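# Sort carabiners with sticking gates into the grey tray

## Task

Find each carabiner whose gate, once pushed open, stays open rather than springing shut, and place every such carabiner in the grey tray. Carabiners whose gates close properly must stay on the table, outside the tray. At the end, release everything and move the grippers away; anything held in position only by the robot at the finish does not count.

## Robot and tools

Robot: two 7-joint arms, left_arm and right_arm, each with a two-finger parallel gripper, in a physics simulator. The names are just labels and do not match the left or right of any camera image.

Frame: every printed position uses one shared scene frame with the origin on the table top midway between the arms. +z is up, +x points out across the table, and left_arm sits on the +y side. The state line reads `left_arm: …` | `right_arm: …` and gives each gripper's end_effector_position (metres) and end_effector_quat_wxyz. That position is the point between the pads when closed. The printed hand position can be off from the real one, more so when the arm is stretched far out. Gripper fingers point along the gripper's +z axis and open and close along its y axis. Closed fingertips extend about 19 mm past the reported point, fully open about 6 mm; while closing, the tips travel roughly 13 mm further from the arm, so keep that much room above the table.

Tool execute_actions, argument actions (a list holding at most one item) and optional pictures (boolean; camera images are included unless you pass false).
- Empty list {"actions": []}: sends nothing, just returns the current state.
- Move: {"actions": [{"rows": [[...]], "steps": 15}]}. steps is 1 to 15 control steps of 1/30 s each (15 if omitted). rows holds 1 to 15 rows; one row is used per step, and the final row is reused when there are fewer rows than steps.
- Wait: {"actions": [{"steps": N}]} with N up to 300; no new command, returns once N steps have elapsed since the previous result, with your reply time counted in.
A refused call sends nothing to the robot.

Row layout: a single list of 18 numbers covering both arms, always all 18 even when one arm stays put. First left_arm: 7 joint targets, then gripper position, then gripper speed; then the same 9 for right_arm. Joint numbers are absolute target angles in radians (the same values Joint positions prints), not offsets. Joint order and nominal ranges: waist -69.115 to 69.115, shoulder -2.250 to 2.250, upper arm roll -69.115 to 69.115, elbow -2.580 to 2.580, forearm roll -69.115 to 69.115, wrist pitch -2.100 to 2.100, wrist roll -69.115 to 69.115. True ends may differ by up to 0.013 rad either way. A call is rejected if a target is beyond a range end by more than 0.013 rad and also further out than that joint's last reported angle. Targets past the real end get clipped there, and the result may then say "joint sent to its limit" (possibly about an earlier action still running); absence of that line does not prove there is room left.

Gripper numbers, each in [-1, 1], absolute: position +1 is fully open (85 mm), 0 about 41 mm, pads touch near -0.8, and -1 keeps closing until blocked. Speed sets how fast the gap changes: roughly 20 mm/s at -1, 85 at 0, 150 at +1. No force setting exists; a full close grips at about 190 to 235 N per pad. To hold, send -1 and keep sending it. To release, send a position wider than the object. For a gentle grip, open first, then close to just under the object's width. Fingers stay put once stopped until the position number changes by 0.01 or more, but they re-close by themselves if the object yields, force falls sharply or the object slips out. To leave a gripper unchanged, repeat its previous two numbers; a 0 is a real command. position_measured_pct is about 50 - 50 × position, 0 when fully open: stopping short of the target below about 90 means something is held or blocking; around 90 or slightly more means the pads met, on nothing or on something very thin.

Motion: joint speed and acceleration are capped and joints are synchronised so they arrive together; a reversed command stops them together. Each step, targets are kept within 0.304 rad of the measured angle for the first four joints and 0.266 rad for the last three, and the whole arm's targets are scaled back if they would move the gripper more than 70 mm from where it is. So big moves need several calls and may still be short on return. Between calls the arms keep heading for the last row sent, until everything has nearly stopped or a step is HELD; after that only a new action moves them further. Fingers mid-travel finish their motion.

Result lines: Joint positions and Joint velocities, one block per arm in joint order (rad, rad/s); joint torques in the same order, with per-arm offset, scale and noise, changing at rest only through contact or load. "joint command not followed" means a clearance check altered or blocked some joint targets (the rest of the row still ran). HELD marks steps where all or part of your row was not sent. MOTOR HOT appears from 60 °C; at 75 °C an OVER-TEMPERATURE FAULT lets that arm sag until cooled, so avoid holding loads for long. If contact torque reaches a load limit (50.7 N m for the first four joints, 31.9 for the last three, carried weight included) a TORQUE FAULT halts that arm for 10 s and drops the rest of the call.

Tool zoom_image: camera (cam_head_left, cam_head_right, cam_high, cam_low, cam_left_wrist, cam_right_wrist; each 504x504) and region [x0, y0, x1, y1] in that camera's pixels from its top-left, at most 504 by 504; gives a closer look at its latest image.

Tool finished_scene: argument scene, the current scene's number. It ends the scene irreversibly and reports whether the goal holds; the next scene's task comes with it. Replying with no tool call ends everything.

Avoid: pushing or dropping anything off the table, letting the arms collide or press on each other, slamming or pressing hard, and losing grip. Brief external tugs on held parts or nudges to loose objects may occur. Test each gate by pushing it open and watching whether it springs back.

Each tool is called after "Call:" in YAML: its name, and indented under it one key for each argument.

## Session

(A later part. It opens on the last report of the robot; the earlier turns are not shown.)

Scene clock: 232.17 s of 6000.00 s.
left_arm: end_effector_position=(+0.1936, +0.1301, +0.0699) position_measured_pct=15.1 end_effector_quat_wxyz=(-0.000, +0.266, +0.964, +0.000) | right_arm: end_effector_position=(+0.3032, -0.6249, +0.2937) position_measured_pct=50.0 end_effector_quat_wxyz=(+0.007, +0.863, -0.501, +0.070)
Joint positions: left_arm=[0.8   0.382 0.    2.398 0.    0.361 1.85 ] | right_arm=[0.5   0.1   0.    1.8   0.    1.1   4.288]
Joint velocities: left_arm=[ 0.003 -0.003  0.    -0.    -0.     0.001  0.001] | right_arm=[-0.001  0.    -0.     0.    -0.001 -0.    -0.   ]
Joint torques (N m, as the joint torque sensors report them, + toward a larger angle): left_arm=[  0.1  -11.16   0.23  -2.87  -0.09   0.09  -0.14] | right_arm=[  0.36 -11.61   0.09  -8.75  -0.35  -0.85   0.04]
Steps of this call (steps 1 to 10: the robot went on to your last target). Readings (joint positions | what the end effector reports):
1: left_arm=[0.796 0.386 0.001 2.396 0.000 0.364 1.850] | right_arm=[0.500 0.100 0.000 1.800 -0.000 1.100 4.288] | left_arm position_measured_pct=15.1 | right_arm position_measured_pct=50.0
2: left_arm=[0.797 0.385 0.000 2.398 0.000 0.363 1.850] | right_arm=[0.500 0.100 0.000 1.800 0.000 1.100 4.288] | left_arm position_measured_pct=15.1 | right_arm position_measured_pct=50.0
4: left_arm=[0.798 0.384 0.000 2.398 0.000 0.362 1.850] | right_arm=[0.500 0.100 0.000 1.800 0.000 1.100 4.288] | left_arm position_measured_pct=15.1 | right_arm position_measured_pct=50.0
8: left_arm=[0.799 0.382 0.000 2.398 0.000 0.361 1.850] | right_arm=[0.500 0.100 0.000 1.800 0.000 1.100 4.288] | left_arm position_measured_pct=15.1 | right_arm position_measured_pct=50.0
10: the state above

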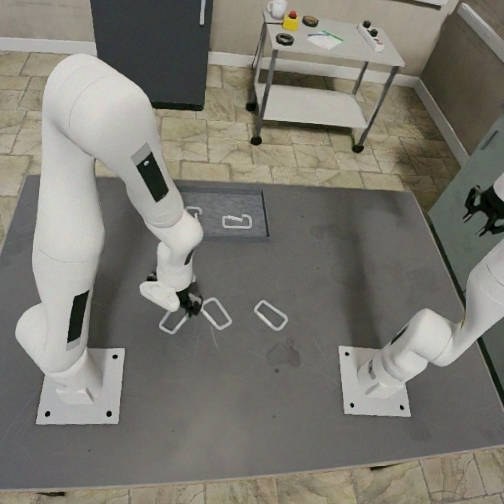

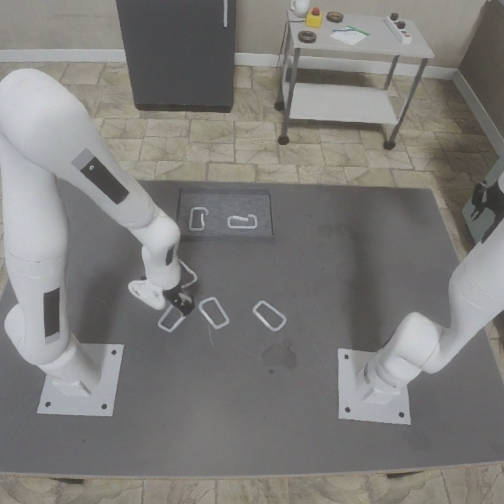

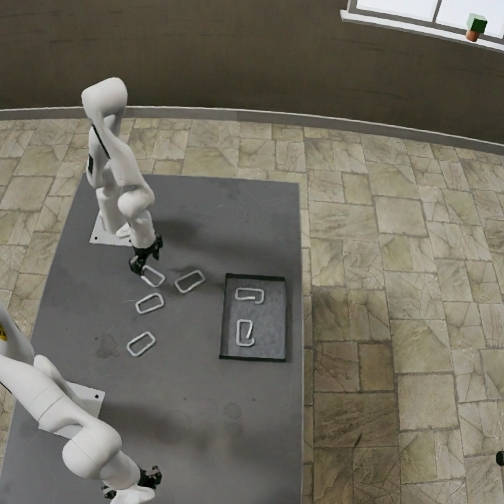

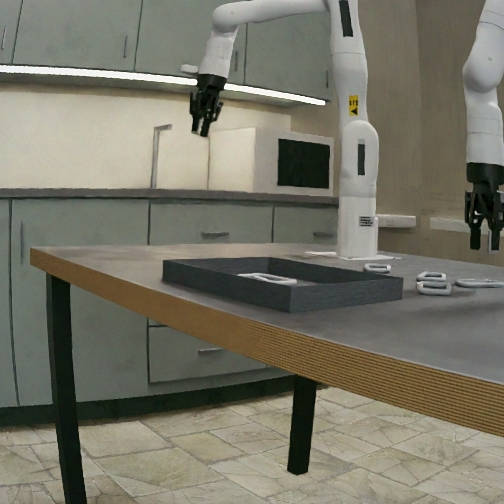

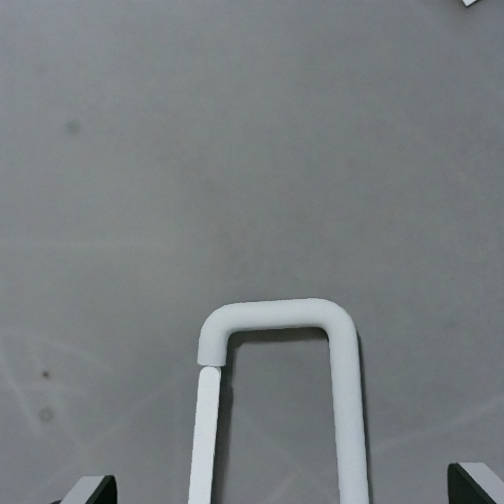

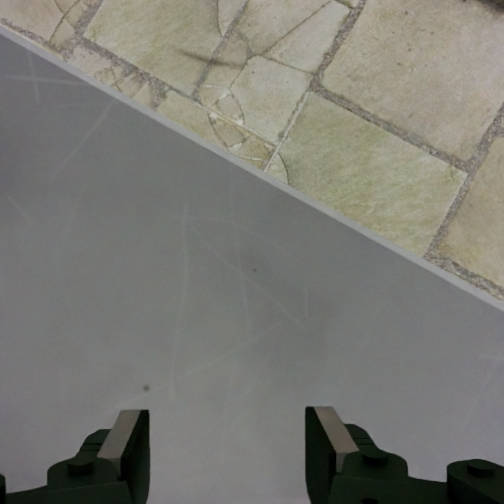

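Call:
execute_actions:
  actions:
    - {"rows":[[0.8,0.5639,0,2.4406,0,0.1371,1.85,0.5,0,0.5,0.1,0,1.8,0,1.1,4.288,0,0.5]],"steps":15}
  pictures: false

Call:
execute_actions:
  actions:
    - {"rows":[[0.8,0.5639,0,2.4406,0,0.1371,1.85,0.04,-0.3,0.5,0.1,0,1.8,0,1.1,4.288,0,0.5]],"steps":15}

Call:
execute_actions:
  actions:
    - {"rows":[[0.8,0.5639,0,2.4406,0,0.1371,1.85,0.6,0,0.5,0.1,0,1.8,0,1.1,4.288,0,0.5]],"steps":13}

Scene clock: 236.73 s of 6000.00 s.
left_arm: end_effector_position=(+0.1943, +0.1293, +0.0187) position_measured_pct=25.0 end_effector_quat_wxyz=(+0.002, +0.266, +0.964, -0.001) | right_arm: end_effector_position=(+0.3032, -0.6249, +0.2937) position_measured_pct=50.0 end_effector_quat_wxyz=(+0.007, +0.863, -0.501, +0.070)
Joint positions: left_arm=[ 0.8    0.56  -0.     2.44   0.     0.137  1.85 ] | right_arm=[ 0.5    0.1    0.     1.8   -0.     1.1    4.288]
Joint velocities: left_arm=[-0.     0.032 -0.     0.002 -0.    -0.003 -0.   ] | right_arm=[-0.001  0.    -0.001  0.     0.003 -0.001  0.   ]
Joint torques (N m, as the joint torque sensors report them, + toward a larger angle): left_arm=[  0.01 -12.63   0.49  -1.39  -0.07   0.12  -0.13] | right_arm=[  0.39 -11.54   0.03  -8.83  -0.27  -0.82   0.06]
Steps of this call (steps 1 to 15: the robot went on to your last target; steps 16 to 90: nothing new was sent; then 1.07 s passed at rest; steps 91 to 105: all 15 steps of this action). Readings (joint positions | what the end effector reports):
91: left_arm=[0.800 0.383 0.000 2.399 -0.000 0.360 1.850] | right_arm=[0.500 0.100 0.000 1.800 0.000 1.100 4.288] | left_arm position_measured_pct=15.1 | right_arm position_measured_pct=50.0
92: left_arm=[0.800 0.390 0.000 2.400 0.000 0.354 1.850] | right_arm=[0.500 0.100 -0.000 1.800 0.000 1.100 4.288] | left_arm position_measured_pct=15.5 | right_arm position_measured_pct=50.0
94: left_arm=[0.800 0.420 0.000 2.406 0.000 0.321 1.850] | right_arm=[0.500 0.100 0.000 1.800 0.000 1.100 4.288] | left_arm position_measured_pct=19.8 | right_arm position_measured_pct=50.0
98: left_arm=[0.800 0.521 -0.000 2.430 -0.000 0.194 1.850] | right_arm=[0.500 0.100 0.000 1.800 0.000 1.100 4.288] | left_arm position_measured_pct=24.6 | right_arm position_measured_pct=50.0
105: the state above

Scene clock: 237.23 s of 6000.00 s.
left_arm: end_effector_position=(+0.1947, +0.1302, +0.0188) position_measured_pct=46.4 end_effector_quat_wxyz=(+0.001, +0.265, +0.964, -0.000) | right_arm: end_effector_position=(+0.3032, -0.6249, +0.2937) position_measured_pct=50.0 end_effector_quat_wxyz=(+0.007, +0.863, -0.501, +0.070)
Joint positions: left_arm=[ 0.799  0.56  -0.002  2.441 -0.     0.138  1.85 ] | right_arm=[0.5   0.1   0.    1.8   0.    1.1   4.288]
Joint velocities: left_arm=[-0.002 -0.002 -0.003  0.002 -0.002  0.001  0.   ] | right_arm=[ 0.001  0.     0.    -0.    -0.002  0.     0.   ]
Joint torques (N m, as the joint torque sensors report them, + toward a larger angle): left_arm=[ 0.89 -9.61  2.12 -1.7   0.21 -0.66 -0.12] | right_arm=[  0.26 -11.63   0.22  -8.89  -0.28  -0.81   0.1 ]
Steps of this call (steps 1 to 15: all 15 steps of this action). Readings (joint positions | what the end effector reports):
1: left_arm=[0.800 0.561 -0.000 2.440 -0.000 0.137 1.850] | right_arm=[0.500 0.100 -0.000 1.800 0.000 1.100 4.288] | left_arm position_measured_pct=25.0 | right_arm position_measured_pct=50.0
2: left_arm=[0.800 0.562 -0.000 2.441 -0.000 0.137 1.850] | right_arm=[0.500 0.100 0.000 1.800 -0.000 1.100 4.288] | left_arm position_measured_pct=25.4 | right_arm position_measured_pct=50.0
4: left_arm=[0.800 0.563 -0.000 2.441 -0.000 0.137 1.850] | right_arm=[0.500 0.100 0.000 1.800 0.000 1.100 4.288] | left_arm position_measured_pct=28.6 | right_arm position_measured_pct=50.0
8: left_arm=[0.800 0.563 -0.000 2.441 -0.000 0.137 1.850] | right_arm=[0.500 0.100 0.000 1.800 0.000 1.100 4.288] | left_arm position_measured_pct=37.3 | right_arm position_measured_pct=50.0
15: the state above

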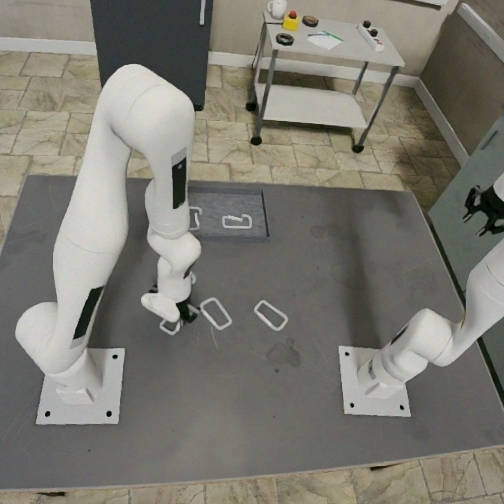

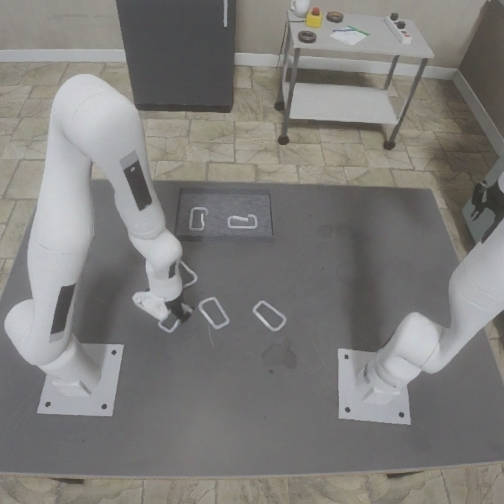

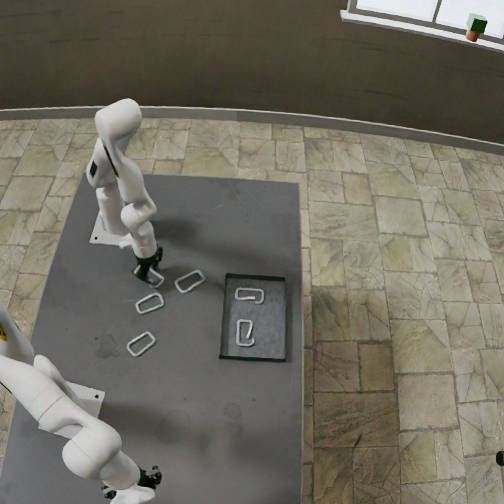

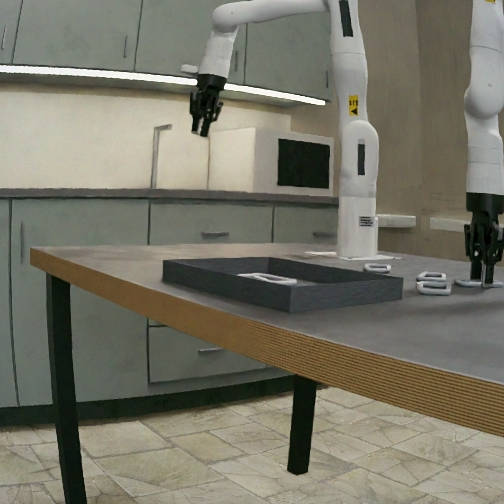

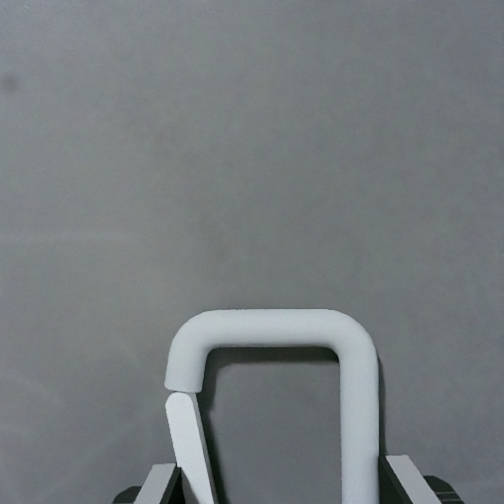

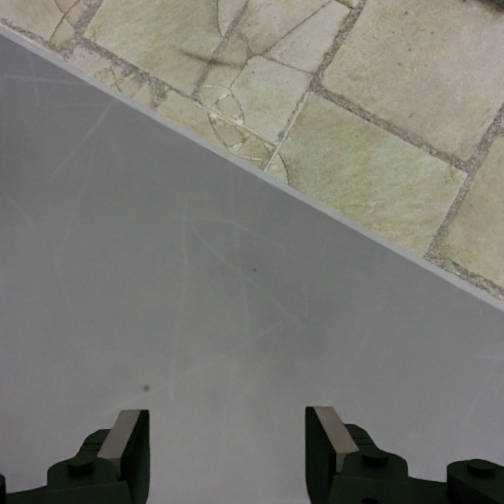

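Scene clock: 237.67 s of 6000.00 s.
left_arm: end_effector_position=(+0.1936, +0.1300, +0.0178) position_measured_pct=20.6 end_effector_quat_wxyz=(+0.000, +0.266, +0.964, -0.000) | right_arm: end_effector_position=(+0.3032, -0.6249, +0.2937) position_measured_pct=50.0 end_effector_quat_wxyz=(+0.007, +0.863, -0.501, +0.070)
Joint positions: left_arm=[0.8   0.564 0.    2.441 0.    0.137 1.85 ] | right_arm=[0.5   0.1   0.    1.8   0.    1.1   4.288]
Joint velocities: left_arm=[ 0.001  0.001 -0.    -0.001 -0.    -0.001 -0.001] | right_arm=[ 0.    -0.    -0.    -0.     0.001 -0.    -0.   ]
Joint torques (N m, as the joint torque sensors report them, + toward a larger angle): left_arm=[  0.01 -12.63   0.33  -1.47  -0.09   0.16   0.03] | right_arm=[  0.25 -11.81   0.23  -8.83  -0.36  -0.83   0.03]
Steps of this call (steps 1 to 13: all 13 steps of this action). Readings (joint positions | what the end effector reports):
1: left_arm=[0.799 0.560 -0.002 2.441 -0.000 0.138 1.850] | right_arm=[0.500 0.100 0.000 1.800 0.000 1.100 4.288] | left_arm position_measured_pct=46.8 | right_arm position_measured_pct=50.0
2: left_arm=[0.799 0.560 -0.001 2.441 -0.000 0.138 1.850] | right_arm=[0.500 0.100 0.000 1.800 0.000 1.100 4.288] | left_arm position_measured_pct=46.0 | right_arm position_measured_pct=50.0
4: left_arm=[0.800 0.562 -0.000 2.441 0.000 0.137 1.850] | right_arm=[0.500 0.100 0.000 1.800 0.000 1.100 4.288] | left_arm position_measured_pct=42.1 | right_arm position_measured_pct=50.0
8: left_arm=[0.800 0.563 0.000 2.441 0.000 0.137 1.850] | right_arm=[0.500 0.100 0.000 1.800 0.000 1.100 4.288] | left_arm position_measured_pct=30.6 | right_arm position_measured_pct=50.0
13: the state above

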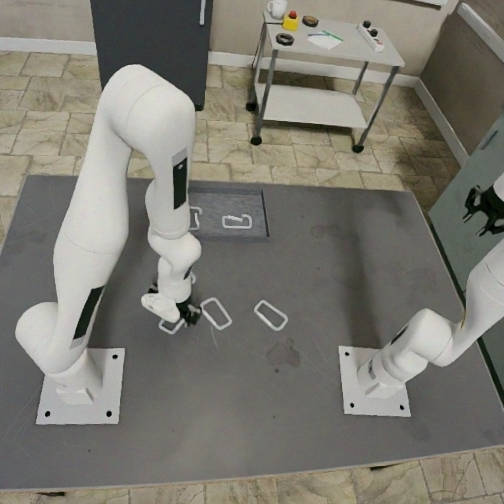

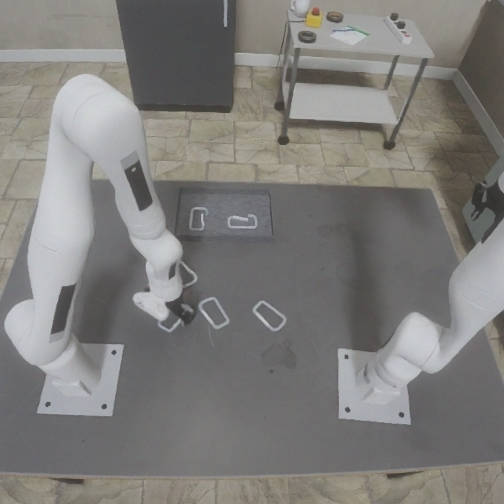

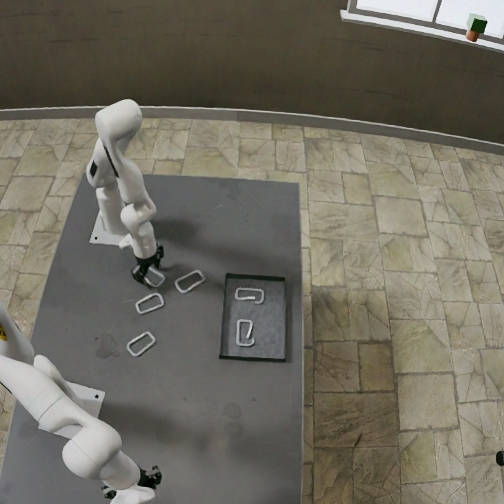

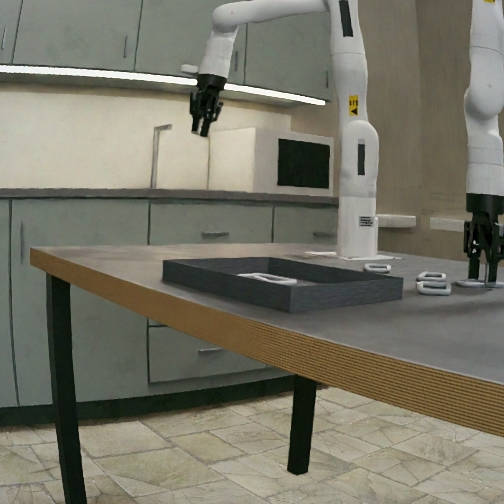

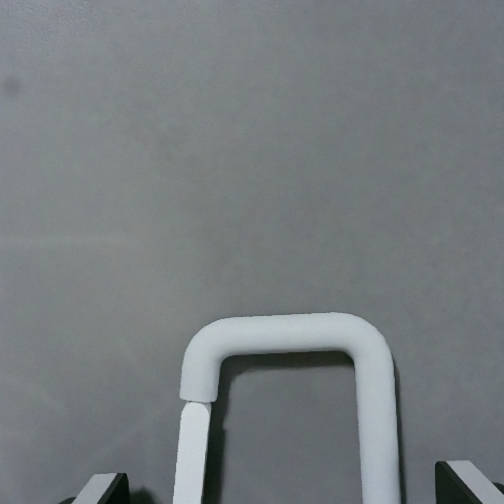

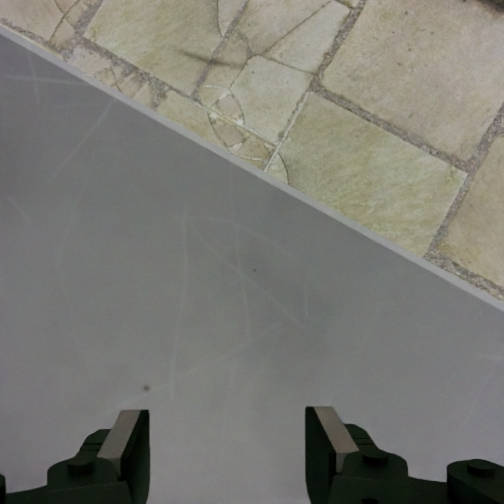

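Call:
execute_actions:
  actions:
    - {"rows":[[0.8,0.5605,0,2.44,0,0.141,1.85,-0.02,0,0.5,0.1,0,1.8,0,1.1,4.288,0,0.5]],"steps":15}

Call:
execute_actions:
  actions:
    - {"rows":[[0.8,0.5605,0,2.44,0,0.141,1.85,0.6,0,0.5,0.1,0,1.8,0,1.1,4.288,0,0.5]],"steps":14}

Scene clock: 240.17 s of 6000.00 s.
left_arm: end_effector_position=(+0.1948, +0.1297, +0.0196) position_measured_pct=49.6 end_effector_quat_wxyz=(+0.002, +0.265, +0.964, -0.001) | right_arm: end_effector_position=(+0.3032, -0.6249, +0.2937) position_measured_pct=50.0 end_effector_quat_wxyz=(+0.007, +0.863, -0.501, +0.070)
Joint positions: left_arm=[ 0.799  0.557 -0.001  2.44  -0.     0.141  1.85 ] | right_arm=[0.5   0.1   0.    1.8   0.    1.1   4.288]
Joint velocities: left_arm=[ 0.001  0.     0.002 -0.004 -0.    -0.    -0.   ] | right_arm=[-0.001  0.     0.    -0.    -0.001 -0.001  0.   ]
Joint torques (N m, as the joint torque sensors report them, + toward a larger angle): left_arm=[ 0.44 -9.8   1.22 -1.07  0.14 -0.06 -0.28] | right_arm=[  0.34 -11.68   0.13  -8.79  -0.33  -0.81   0.08]
Steps of this call (steps 1 to 15: the robot went on to your last target; steps 16 to 60: nothing new was sent; steps 61 to 75: all 15 steps of this action). Readings (joint positions | what the end effector reports):
61: left_arm=[0.800 0.563 -0.000 2.440 -0.000 0.138 1.850] | right_arm=[0.500 0.100 0.000 1.800 0.000 1.100 4.288] | left_arm position_measured_pct=19.8 | right_arm position_measured_pct=50.0
62: left_arm=[0.800 0.561 -0.000 2.440 -0.000 0.139 1.850] | right_arm=[0.500 0.100 0.000 1.800 -0.000 1.100 4.288] | left_arm position_measured_pct=20.6 | right_arm position_measured_pct=50.0
64: left_arm=[0.800 0.561 0.000 2.440 0.000 0.141 1.850] | right_arm=[0.500 0.100 0.000 1.800 -0.000 1.100 4.288] | left_arm position_measured_pct=24.6 | right_arm position_measured_pct=50.0
68: left_arm=[0.800 0.560 -0.000 2.440 -0.000 0.141 1.850] | right_arm=[0.500 0.100 0.000 1.800 0.000 1.100 4.288] | left_arm position_measured_pct=36.1 | right_arm position_measured_pct=50.0
75: the state above

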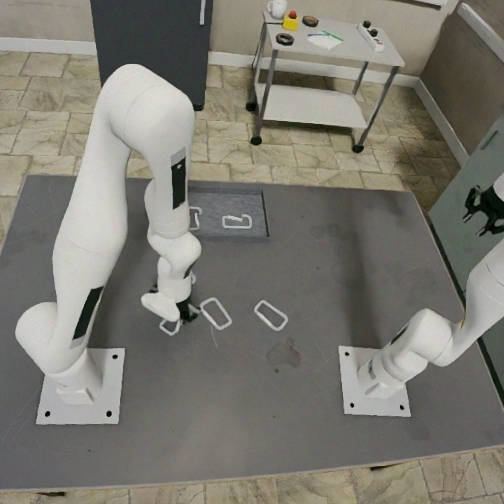

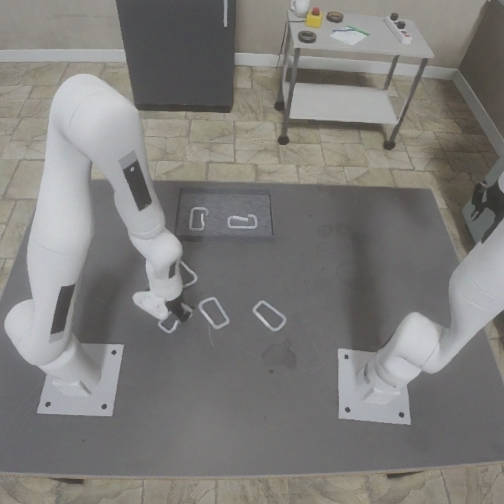

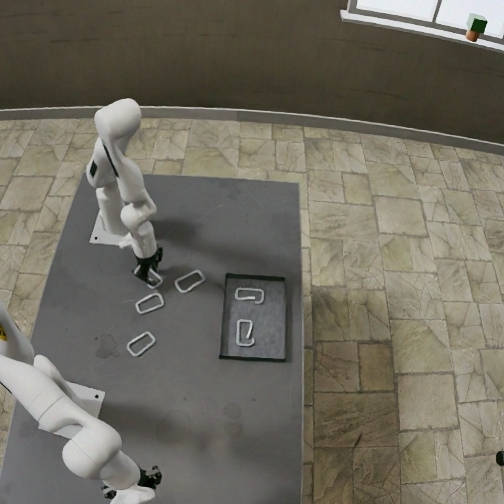

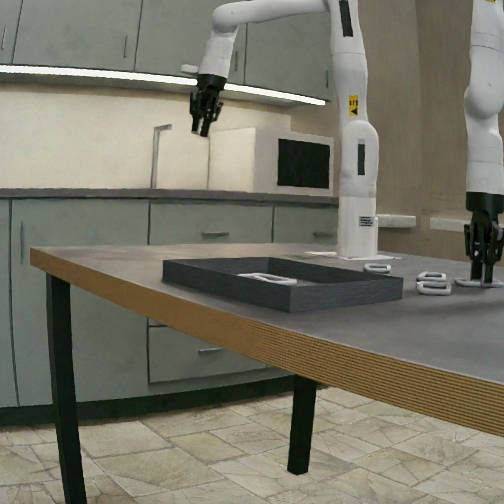

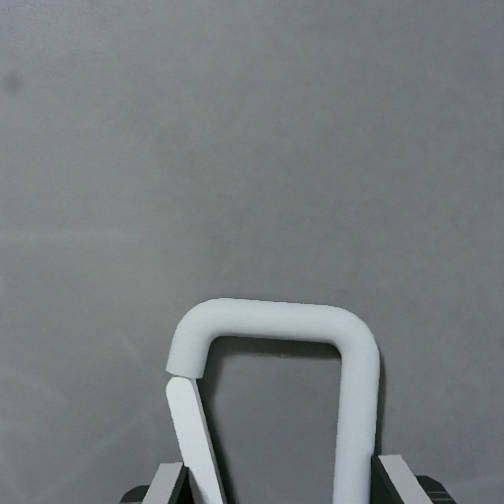

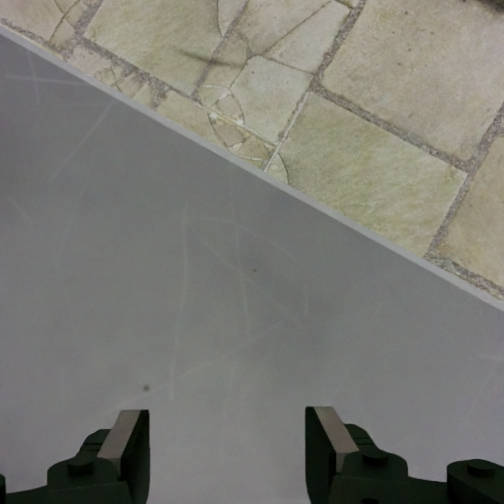

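Scene clock: 240.63 s of 6000.00 s.
left_arm: end_effector_position=(+0.1936, +0.1300, +0.0187) position_measured_pct=20.6 end_effector_quat_wxyz=(+0.000, +0.266, +0.964, -0.000) | right_arm: end_effector_position=(+0.3032, -0.6249, +0.2937) position_measured_pct=50.0 end_effector_quat_wxyz=(+0.007, +0.863, -0.501, +0.070)
Joint positions: left_arm=[ 0.8    0.56   0.     2.44  -0.     0.141  1.85 ] | right_arm=[0.5   0.1   0.    1.8   0.    1.1   4.288]
Joint velocities: left_arm=[-0.     0.001 -0.002 -0.     0.     0.001 -0.   ] | right_arm=[ 0.002  0.    -0.     0.    -0.003  0.001  0.   ]
Joint torques (N m, as the joint torque sensors report them, + toward a larger angle): left_arm=[  0.12 -12.81   0.23  -1.57   0.05  -0.07  -0.22] | right_arm=[  0.42 -11.65   0.18  -8.89  -0.4   -0.81   0.14]
Steps of this call (steps 1 to 14: all 14 steps of this action). Readings (joint positions | what the end effector reports):
1: left_arm=[0.799 0.557 -0.001 2.440 -0.000 0.141 1.850] | right_arm=[0.500 0.100 0.000 1.800 0.000 1.100 4.288] | left_arm position_measured_pct=49.6 | right_arm position_measured_pct=50.0
2: left_arm=[0.800 0.557 -0.000 2.440 0.000 0.141 1.850] | right_arm=[0.500 0.100 0.000 1.800 0.000 1.100 4.288] | left_arm position_measured_pct=49.2 | right_arm position_measured_pct=50.0
4: left_arm=[0.800 0.559 0.000 2.440 0.000 0.141 1.850] | right_arm=[0.500 0.100 0.000 1.800 0.000 1.100 4.288] | left_arm position_measured_pct=44.8 | right_arm position_measured_pct=50.0
8: left_arm=[0.800 0.560 0.000 2.440 0.000 0.141 1.850] | right_arm=[0.500 0.100 0.000 1.800 0.000 1.100 4.288] | left_arm position_measured_pct=33.7 | right_arm position_measured_pct=50.0
14: the state above

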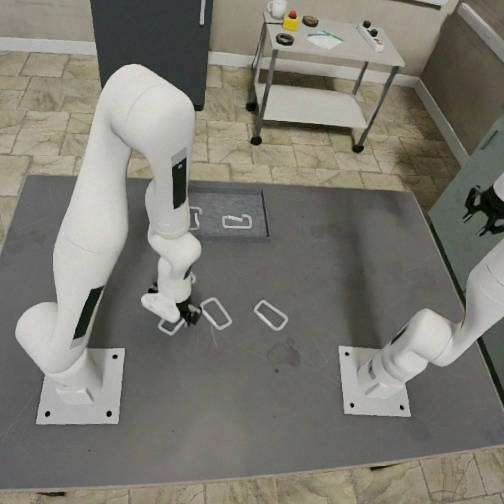

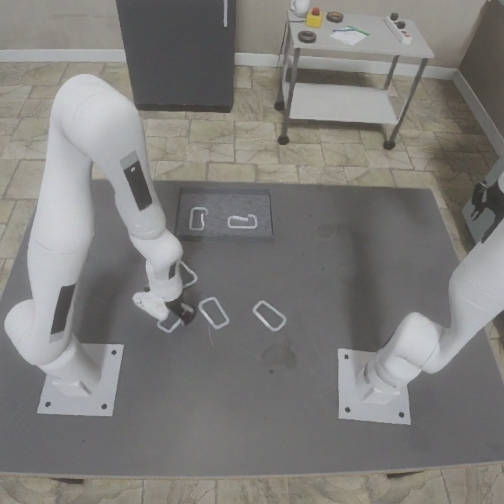

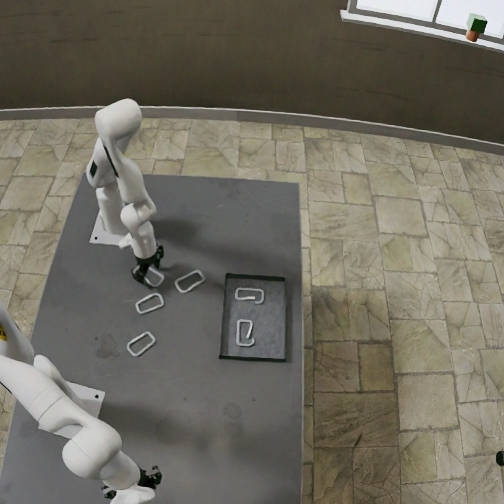

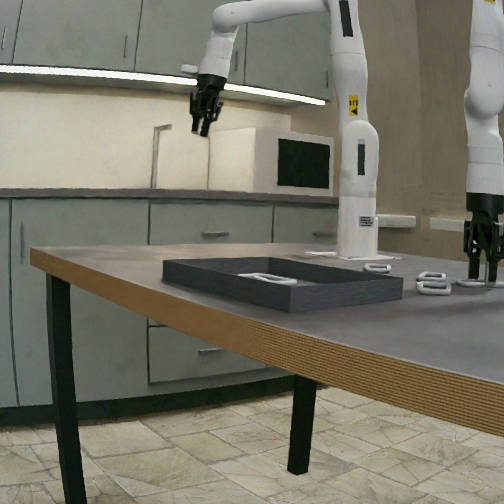

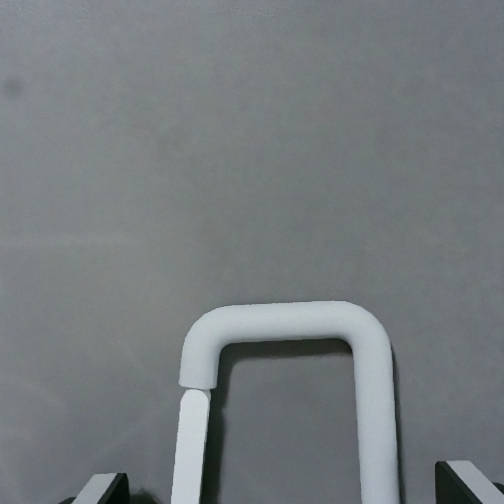

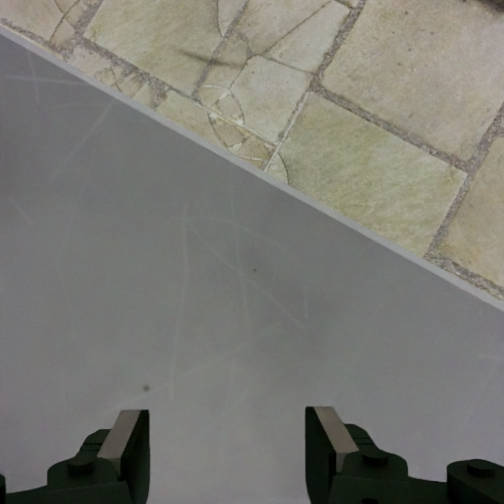

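Good. Retreat.

Call:
execute_actions:
  actions:
    - {"rows":[[0.8,0.3817,0,2.3985,0,0.3614,1.85,1,0,0.5,0.1,0,1.8,0,1.1,4.288,0,0.5]],"steps":8}
  pictures: false

Call:
execute_actions:
  actions:
    - {"rows":[[0.3,0.0,0,2.25,0,0.85,1.85,1,0,0.5,0.1,0,1.8,0,1.1,4.288,0,0.5]],"steps":15}
  pictures: false

Call:
execute_actions:
  actions:
    - {"steps":15}

Scene clock: 243.30 s of 6000.00 s.
left_arm: end_effector_position=(+0.1950, +0.1285, +0.0579) position_measured_pct=4.0 end_effector_quat_wxyz=(+0.002, +0.266, +0.964, -0.001) | right_arm: end_effector_position=(+0.3032, -0.6249, +0.2937) position_measured_pct=50.0 end_effector_quat_wxyz=(+0.007, +0.863, -0.501, +0.070)
Joint positions: left_arm=[0.8   0.423 0.    2.408 0.    0.307 1.85 ] | right_arm=[0.5   0.1   0.    1.8   0.    1.1   4.288]
Joint velocities: left_arm=[ 0.    -0.548  0.001 -0.148  0.     0.803 -0.   ] | right_arm=[ 0.001 -0.     0.    -0.     0.002  0.     0.   ]
Joint torques (N m, as the joint torque sensors report them, + toward a larger angle): left_arm=[-0.07 -9.25  0.42 -2.48  0.    0.25 -0.31] | right_arm=[  0.51 -11.47   0.15  -8.87  -0.4   -0.73   0.1 ]
Steps of this call (steps 1 to 15: the robot went on to your last target; steps 16 to 72: nothing new was sent; steps 73 to 80: all 8 steps of this action). Readings (joint positions | what the end effector reports):
73: left_arm=[0.800 0.559 -0.000 2.440 0.000 0.142 1.850] | right_arm=[0.500 0.100 0.000 1.800 0.000 1.100 4.288] | left_arm position_measured_pct=19.8 | right_arm position_measured_pct=50.0
74: left_arm=[0.800 0.552 -0.000 2.439 -0.000 0.149 1.850] | right_arm=[0.500 0.100 0.000 1.800 0.000 1.100 4.288] | left_arm position_measured_pct=19.4 | right_arm position_measured_pct=50.0
76: left_arm=[0.800 0.522 -0.000 2.432 -0.000 0.181 1.850] | right_arm=[0.500 0.100 0.000 1.800 0.000 1.100 4.288] | left_arm position_measured_pct=15.1 | right_arm position_measured_pct=50.0
80: the state above

Scene clock: 243.80 s of 6000.00 s.
left_arm: end_effector_position=(+0.2710, +0.2027, +0.1752) position_measured_pct=0.0 end_effector_quat_wxyz=(+0.037, +0.077, +0.996, -0.014) | right_arm: end_effector_position=(+0.3032, -0.6249, +0.2937) position_measured_pct=50.0 end_effector_quat_wxyz=(+0.007, +0.863, -0.501, +0.070)
Joint positions: left_arm=[ 0.416  0.068 -0.     2.273 -0.     0.721  1.85 ] | right_arm=[0.5   0.1   0.    1.8   0.    1.1   4.288]
Joint velocities: left_arm=[-0.946 -0.566 -0.014 -0.203 -0.008  1.088 -0.   ] | right_arm=[-0.001  0.    -0.     0.     0.001 -0.    -0.   ]
Joint torques (N m, as the joint torque sensors report them, + toward a larger angle): left_arm=[ 0.64 -8.21  0.81 -5.94  0.14 -0.02  0.  ] | right_arm=[  0.58 -11.69   0.2   -8.9   -0.31  -0.81   0.15]
Steps of this call (steps 1 to 15: all 15 steps of this action). Readings (joint positions | what the end effector reports):
1: left_arm=[0.799 0.404 0.000 2.404 0.000 0.331 1.850] | right_arm=[0.500 0.100 0.000 1.800 -0.000 1.100 4.288] | left_arm position_measured_pct=2.0 | right_arm position_measured_pct=50.0
2: left_arm=[0.793 0.381 0.001 2.398 0.000 0.353 1.850] | right_arm=[0.500 0.100 0.000 1.800 -0.000 1.100 4.288] | left_arm position_measured_pct=1.2 | right_arm position_measured_pct=50.0
4: left_arm=[0.765 0.331 0.001 2.378 0.000 0.396 1.850] | right_arm=[0.500 0.100 0.000 1.800 -0.000 1.100 4.288] | left_arm position_measured_pct=0.4 | right_arm position_measured_pct=50.0
8: left_arm=[0.654 0.222 0.001 2.331 0.000 0.493 1.850] | right_arm=[0.500 0.100 0.000 1.800 0.000 1.100 4.288] | left_arm position_measured_pct=0.0 | right_arm position_measured_pct=50.0
15: the state above

Scene clock: 244.30 s of 6000.00 s.
left_arm: end_effector_position=(+0.2652, +0.2382, +0.1970) position_measured_pct=0.0 end_effector_quat_wxyz=(+0.020, +0.019, +1.000, -0.006) | right_arm: end_effector_position=(+0.3032, -0.6249, +0.2937) position_measured_pct=50.0 end_effector_quat_wxyz=(+0.007, +0.863, -0.501, +0.070)
Joint positions: left_arm=[ 0.301  0.    -0.     2.25  -0.     0.85   1.85 ] | right_arm=[0.5   0.1   0.    1.8   0.    1.1   4.288]
Joint velocities: left_arm=[-0.009 -0.004 -0.001 -0.002  0.001  0.     0.   ] | right_arm=[-0.    -0.     0.001 -0.     0.001 -0.     0.   ]
Joint torques (N m, as the joint torque sensors report them, + toward a larger angle): left_arm=[ 0.11 -7.2   0.13 -6.93 -0.11 -0.13 -0.19] | right_arm=[  0.42 -11.76   0.12  -8.99  -0.34  -0.79   0.03]
Steps of this call (steps 1 to 15: the robot went on to your last target). Readings (joint positions | what the end effector reports):
1: left_arm=[0.387 0.051 -0.001 2.267 -0.000 0.755 1.850] | right_arm=[0.500 0.100 0.000 1.800 -0.000 1.100 4.288] | left_arm position_measured_pct=0.0 | right_arm position_measured_pct=50.0
2: left_arm=[0.362 0.036 -0.001 2.262 -0.000 0.785 1.850] | right_arm=[0.500 0.100 0.000 1.800 -0.000 1.100 4.288] | left_arm position_measured_pct=0.0 | right_arm position_measured_pct=50.0
4: left_arm=[0.327 0.015 -0.001 2.254 -0.001 0.829 1.850] | right_arm=[0.500 0.100 -0.000 1.800 0.000 1.100 4.288] | left_arm position_measured_pct=0.0 | right_arm position_measured_pct=50.0
8: left_arm=[0.308 0.004 -0.000 2.250 -0.000 0.850 1.850] | right_arm=[0.500 0.100 0.000 1.800 0.000 1.100 4.288] | left_arm position_measured_pct=0.0 | right_arm position_measured_pct=50.0
15: the state above

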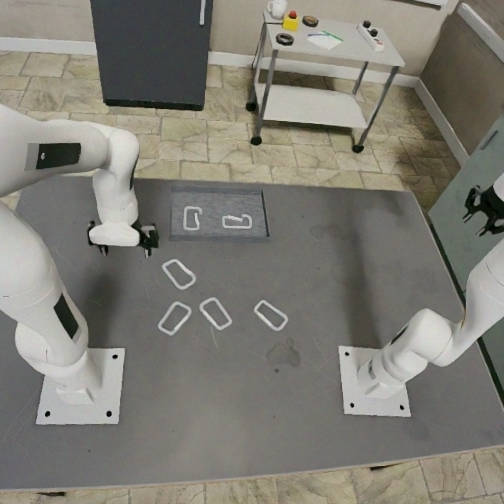

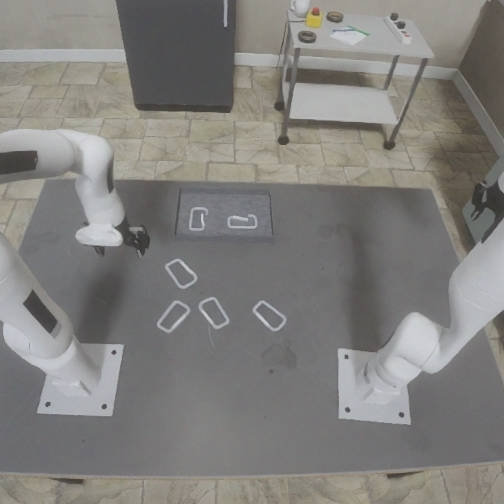

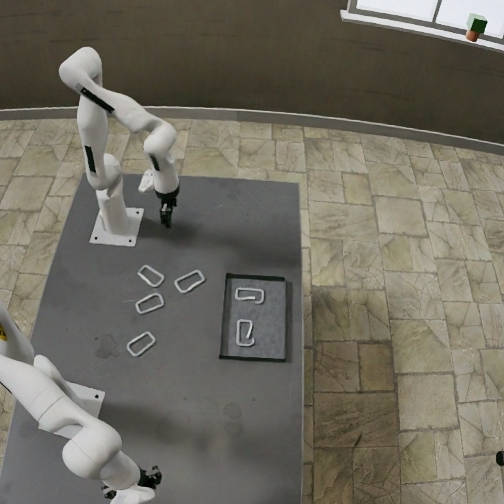

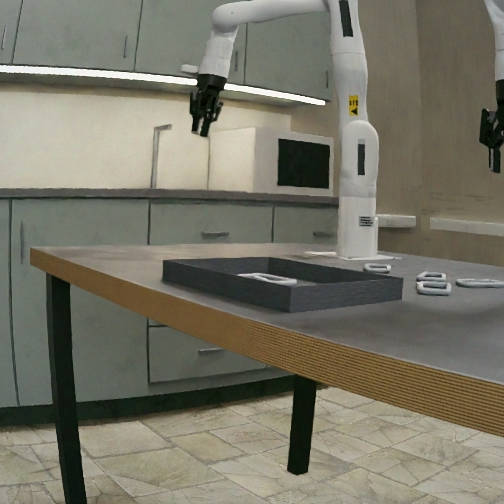

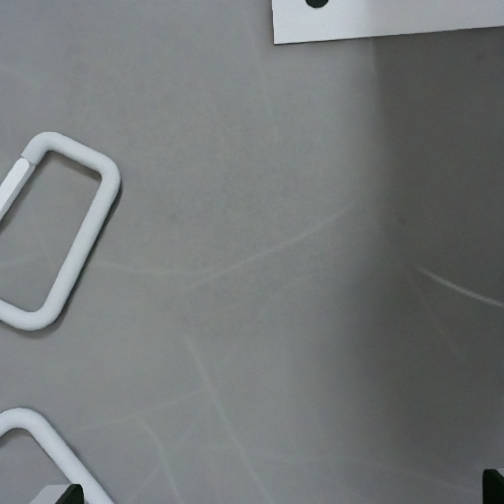

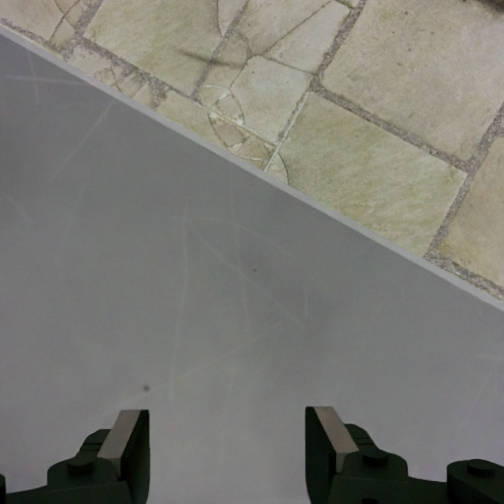

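Call:
execute_actions:
  actions: []

Scene clock: 252.40 s of 6000.00 s.
left_arm: end_effector_position=(+0.2653, +0.2384, +0.1971) position_measured_pct=0.0 end_effector_quat_wxyz=(+0.020, +0.019, +1.000, -0.006) | right_arm: end_effector_position=(+0.3032, -0.6249, +0.2937) position_measured_pct=50.0 end_effector_quat_wxyz=(+0.007, +0.863, -0.501, +0.070)
Joint positions: left_arm=[ 0.3   0.   -0.    2.25  0.    0.85  1.85] | right_arm=[ 0.5    0.1   -0.     1.8    0.     1.1    4.288]
Joint velocities: left_arm=[ 0.    -0.    -0.001  0.001  0.001 -0.     0.   ] | right_arm=[ 0.002 -0.    -0.    -0.     0.002 -0.     0.   ]
Joint torques (N m, as the joint torque sensors report them, + toward a larger angle): left_arm=[-0.01 -7.24  0.06 -6.88 -0.05 -0.08 -0.07] | right_arm=[  0.35 -11.72   0.16  -8.96  -0.37  -0.82  -0.01]
Steps of this call (steps 1 to 15: the robot went on to your last target; steps 16 to 90: nothing new was sent; then 5.10 s passed at rest). Readings (joint positions | what the end effector reports):
1: left_arm=[0.301 0.000 -0.000 2.250 -0.000 0.850 1.850] | right_arm=[0.500 0.100 0.000 1.800 0.000 1.100 4.288] | left_arm position_measured_pct=0.0 | right_arm position_measured_pct=50.0
2: left_arm=[0.301 0.000 -0.000 2.250 -0.000 0.850 1.850] | right_arm=[0.500 0.100 0.000 1.800 0.000 1.100 4.288] | left_arm position_measured_pct=0.0 | right_arm position_measured_pct=50.0
4: left_arm=[0.300 0.000 -0.000 2.250 -0.000 0.850 1.850] | right_arm=[0.500 0.100 0.000 1.800 0.000 1.100 4.288] | left_arm position_measured_pct=0.0 | right_arm position_measured_pct=50.0
8: left_arm=[0.300 0.000 -0.000 2.250 -0.000 0.850 1.850] | right_arm=[0.500 0.100 -0.000 1.800 0.000 1.100 4.288] | left_arm position_measured_pct=0.0 | right_arm position_measured_pct=50.0
90: the state above
All arms were judged still, so your last target was given up. Only a new action makes them travel on or press farther. Fingers that are still opening or closing keep moving.

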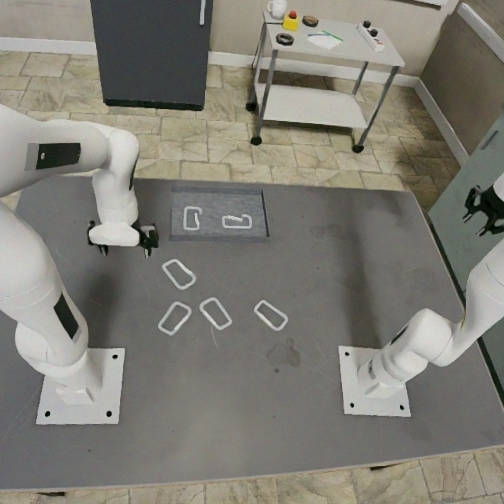

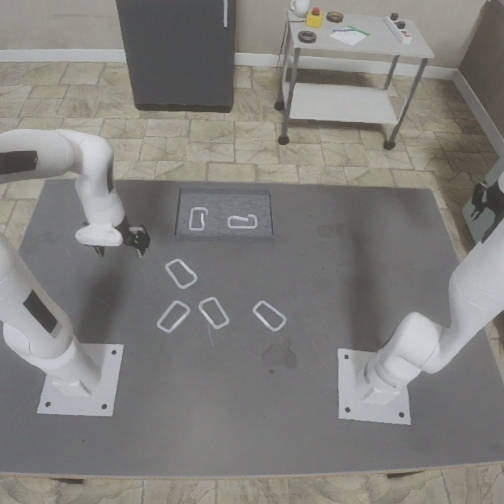

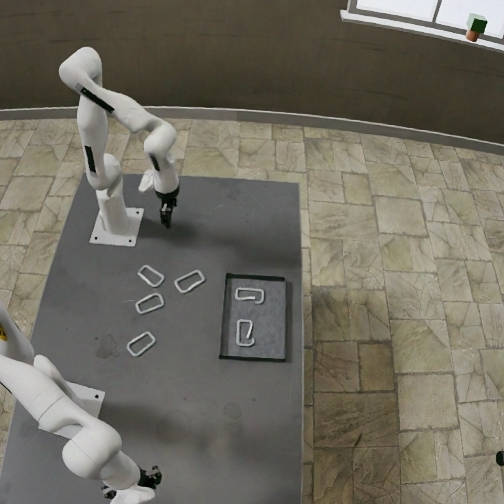

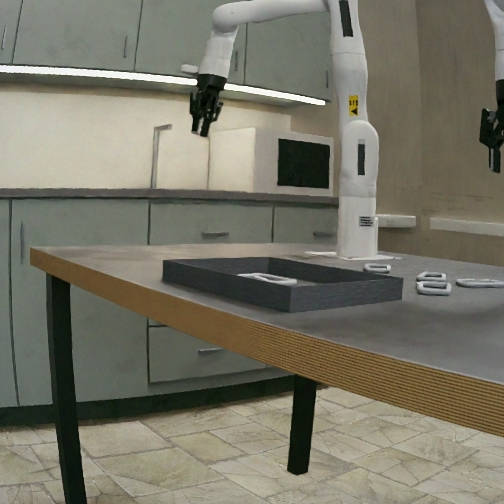

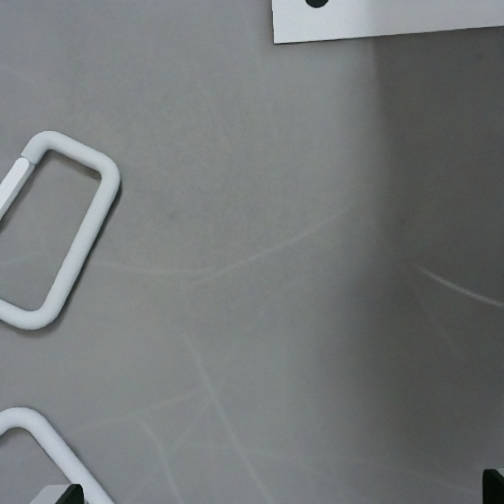

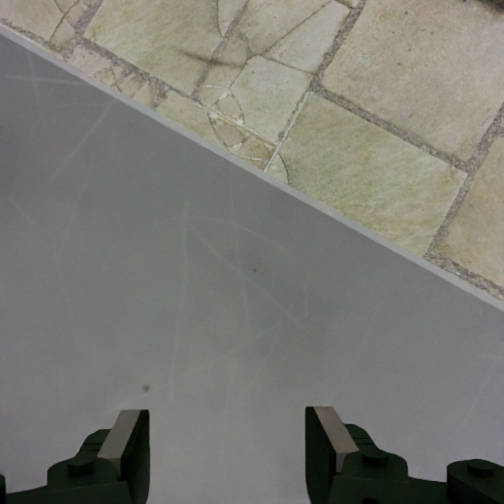

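Call:
finished_scene:
  scene: 1

The scene is finished: the task was done.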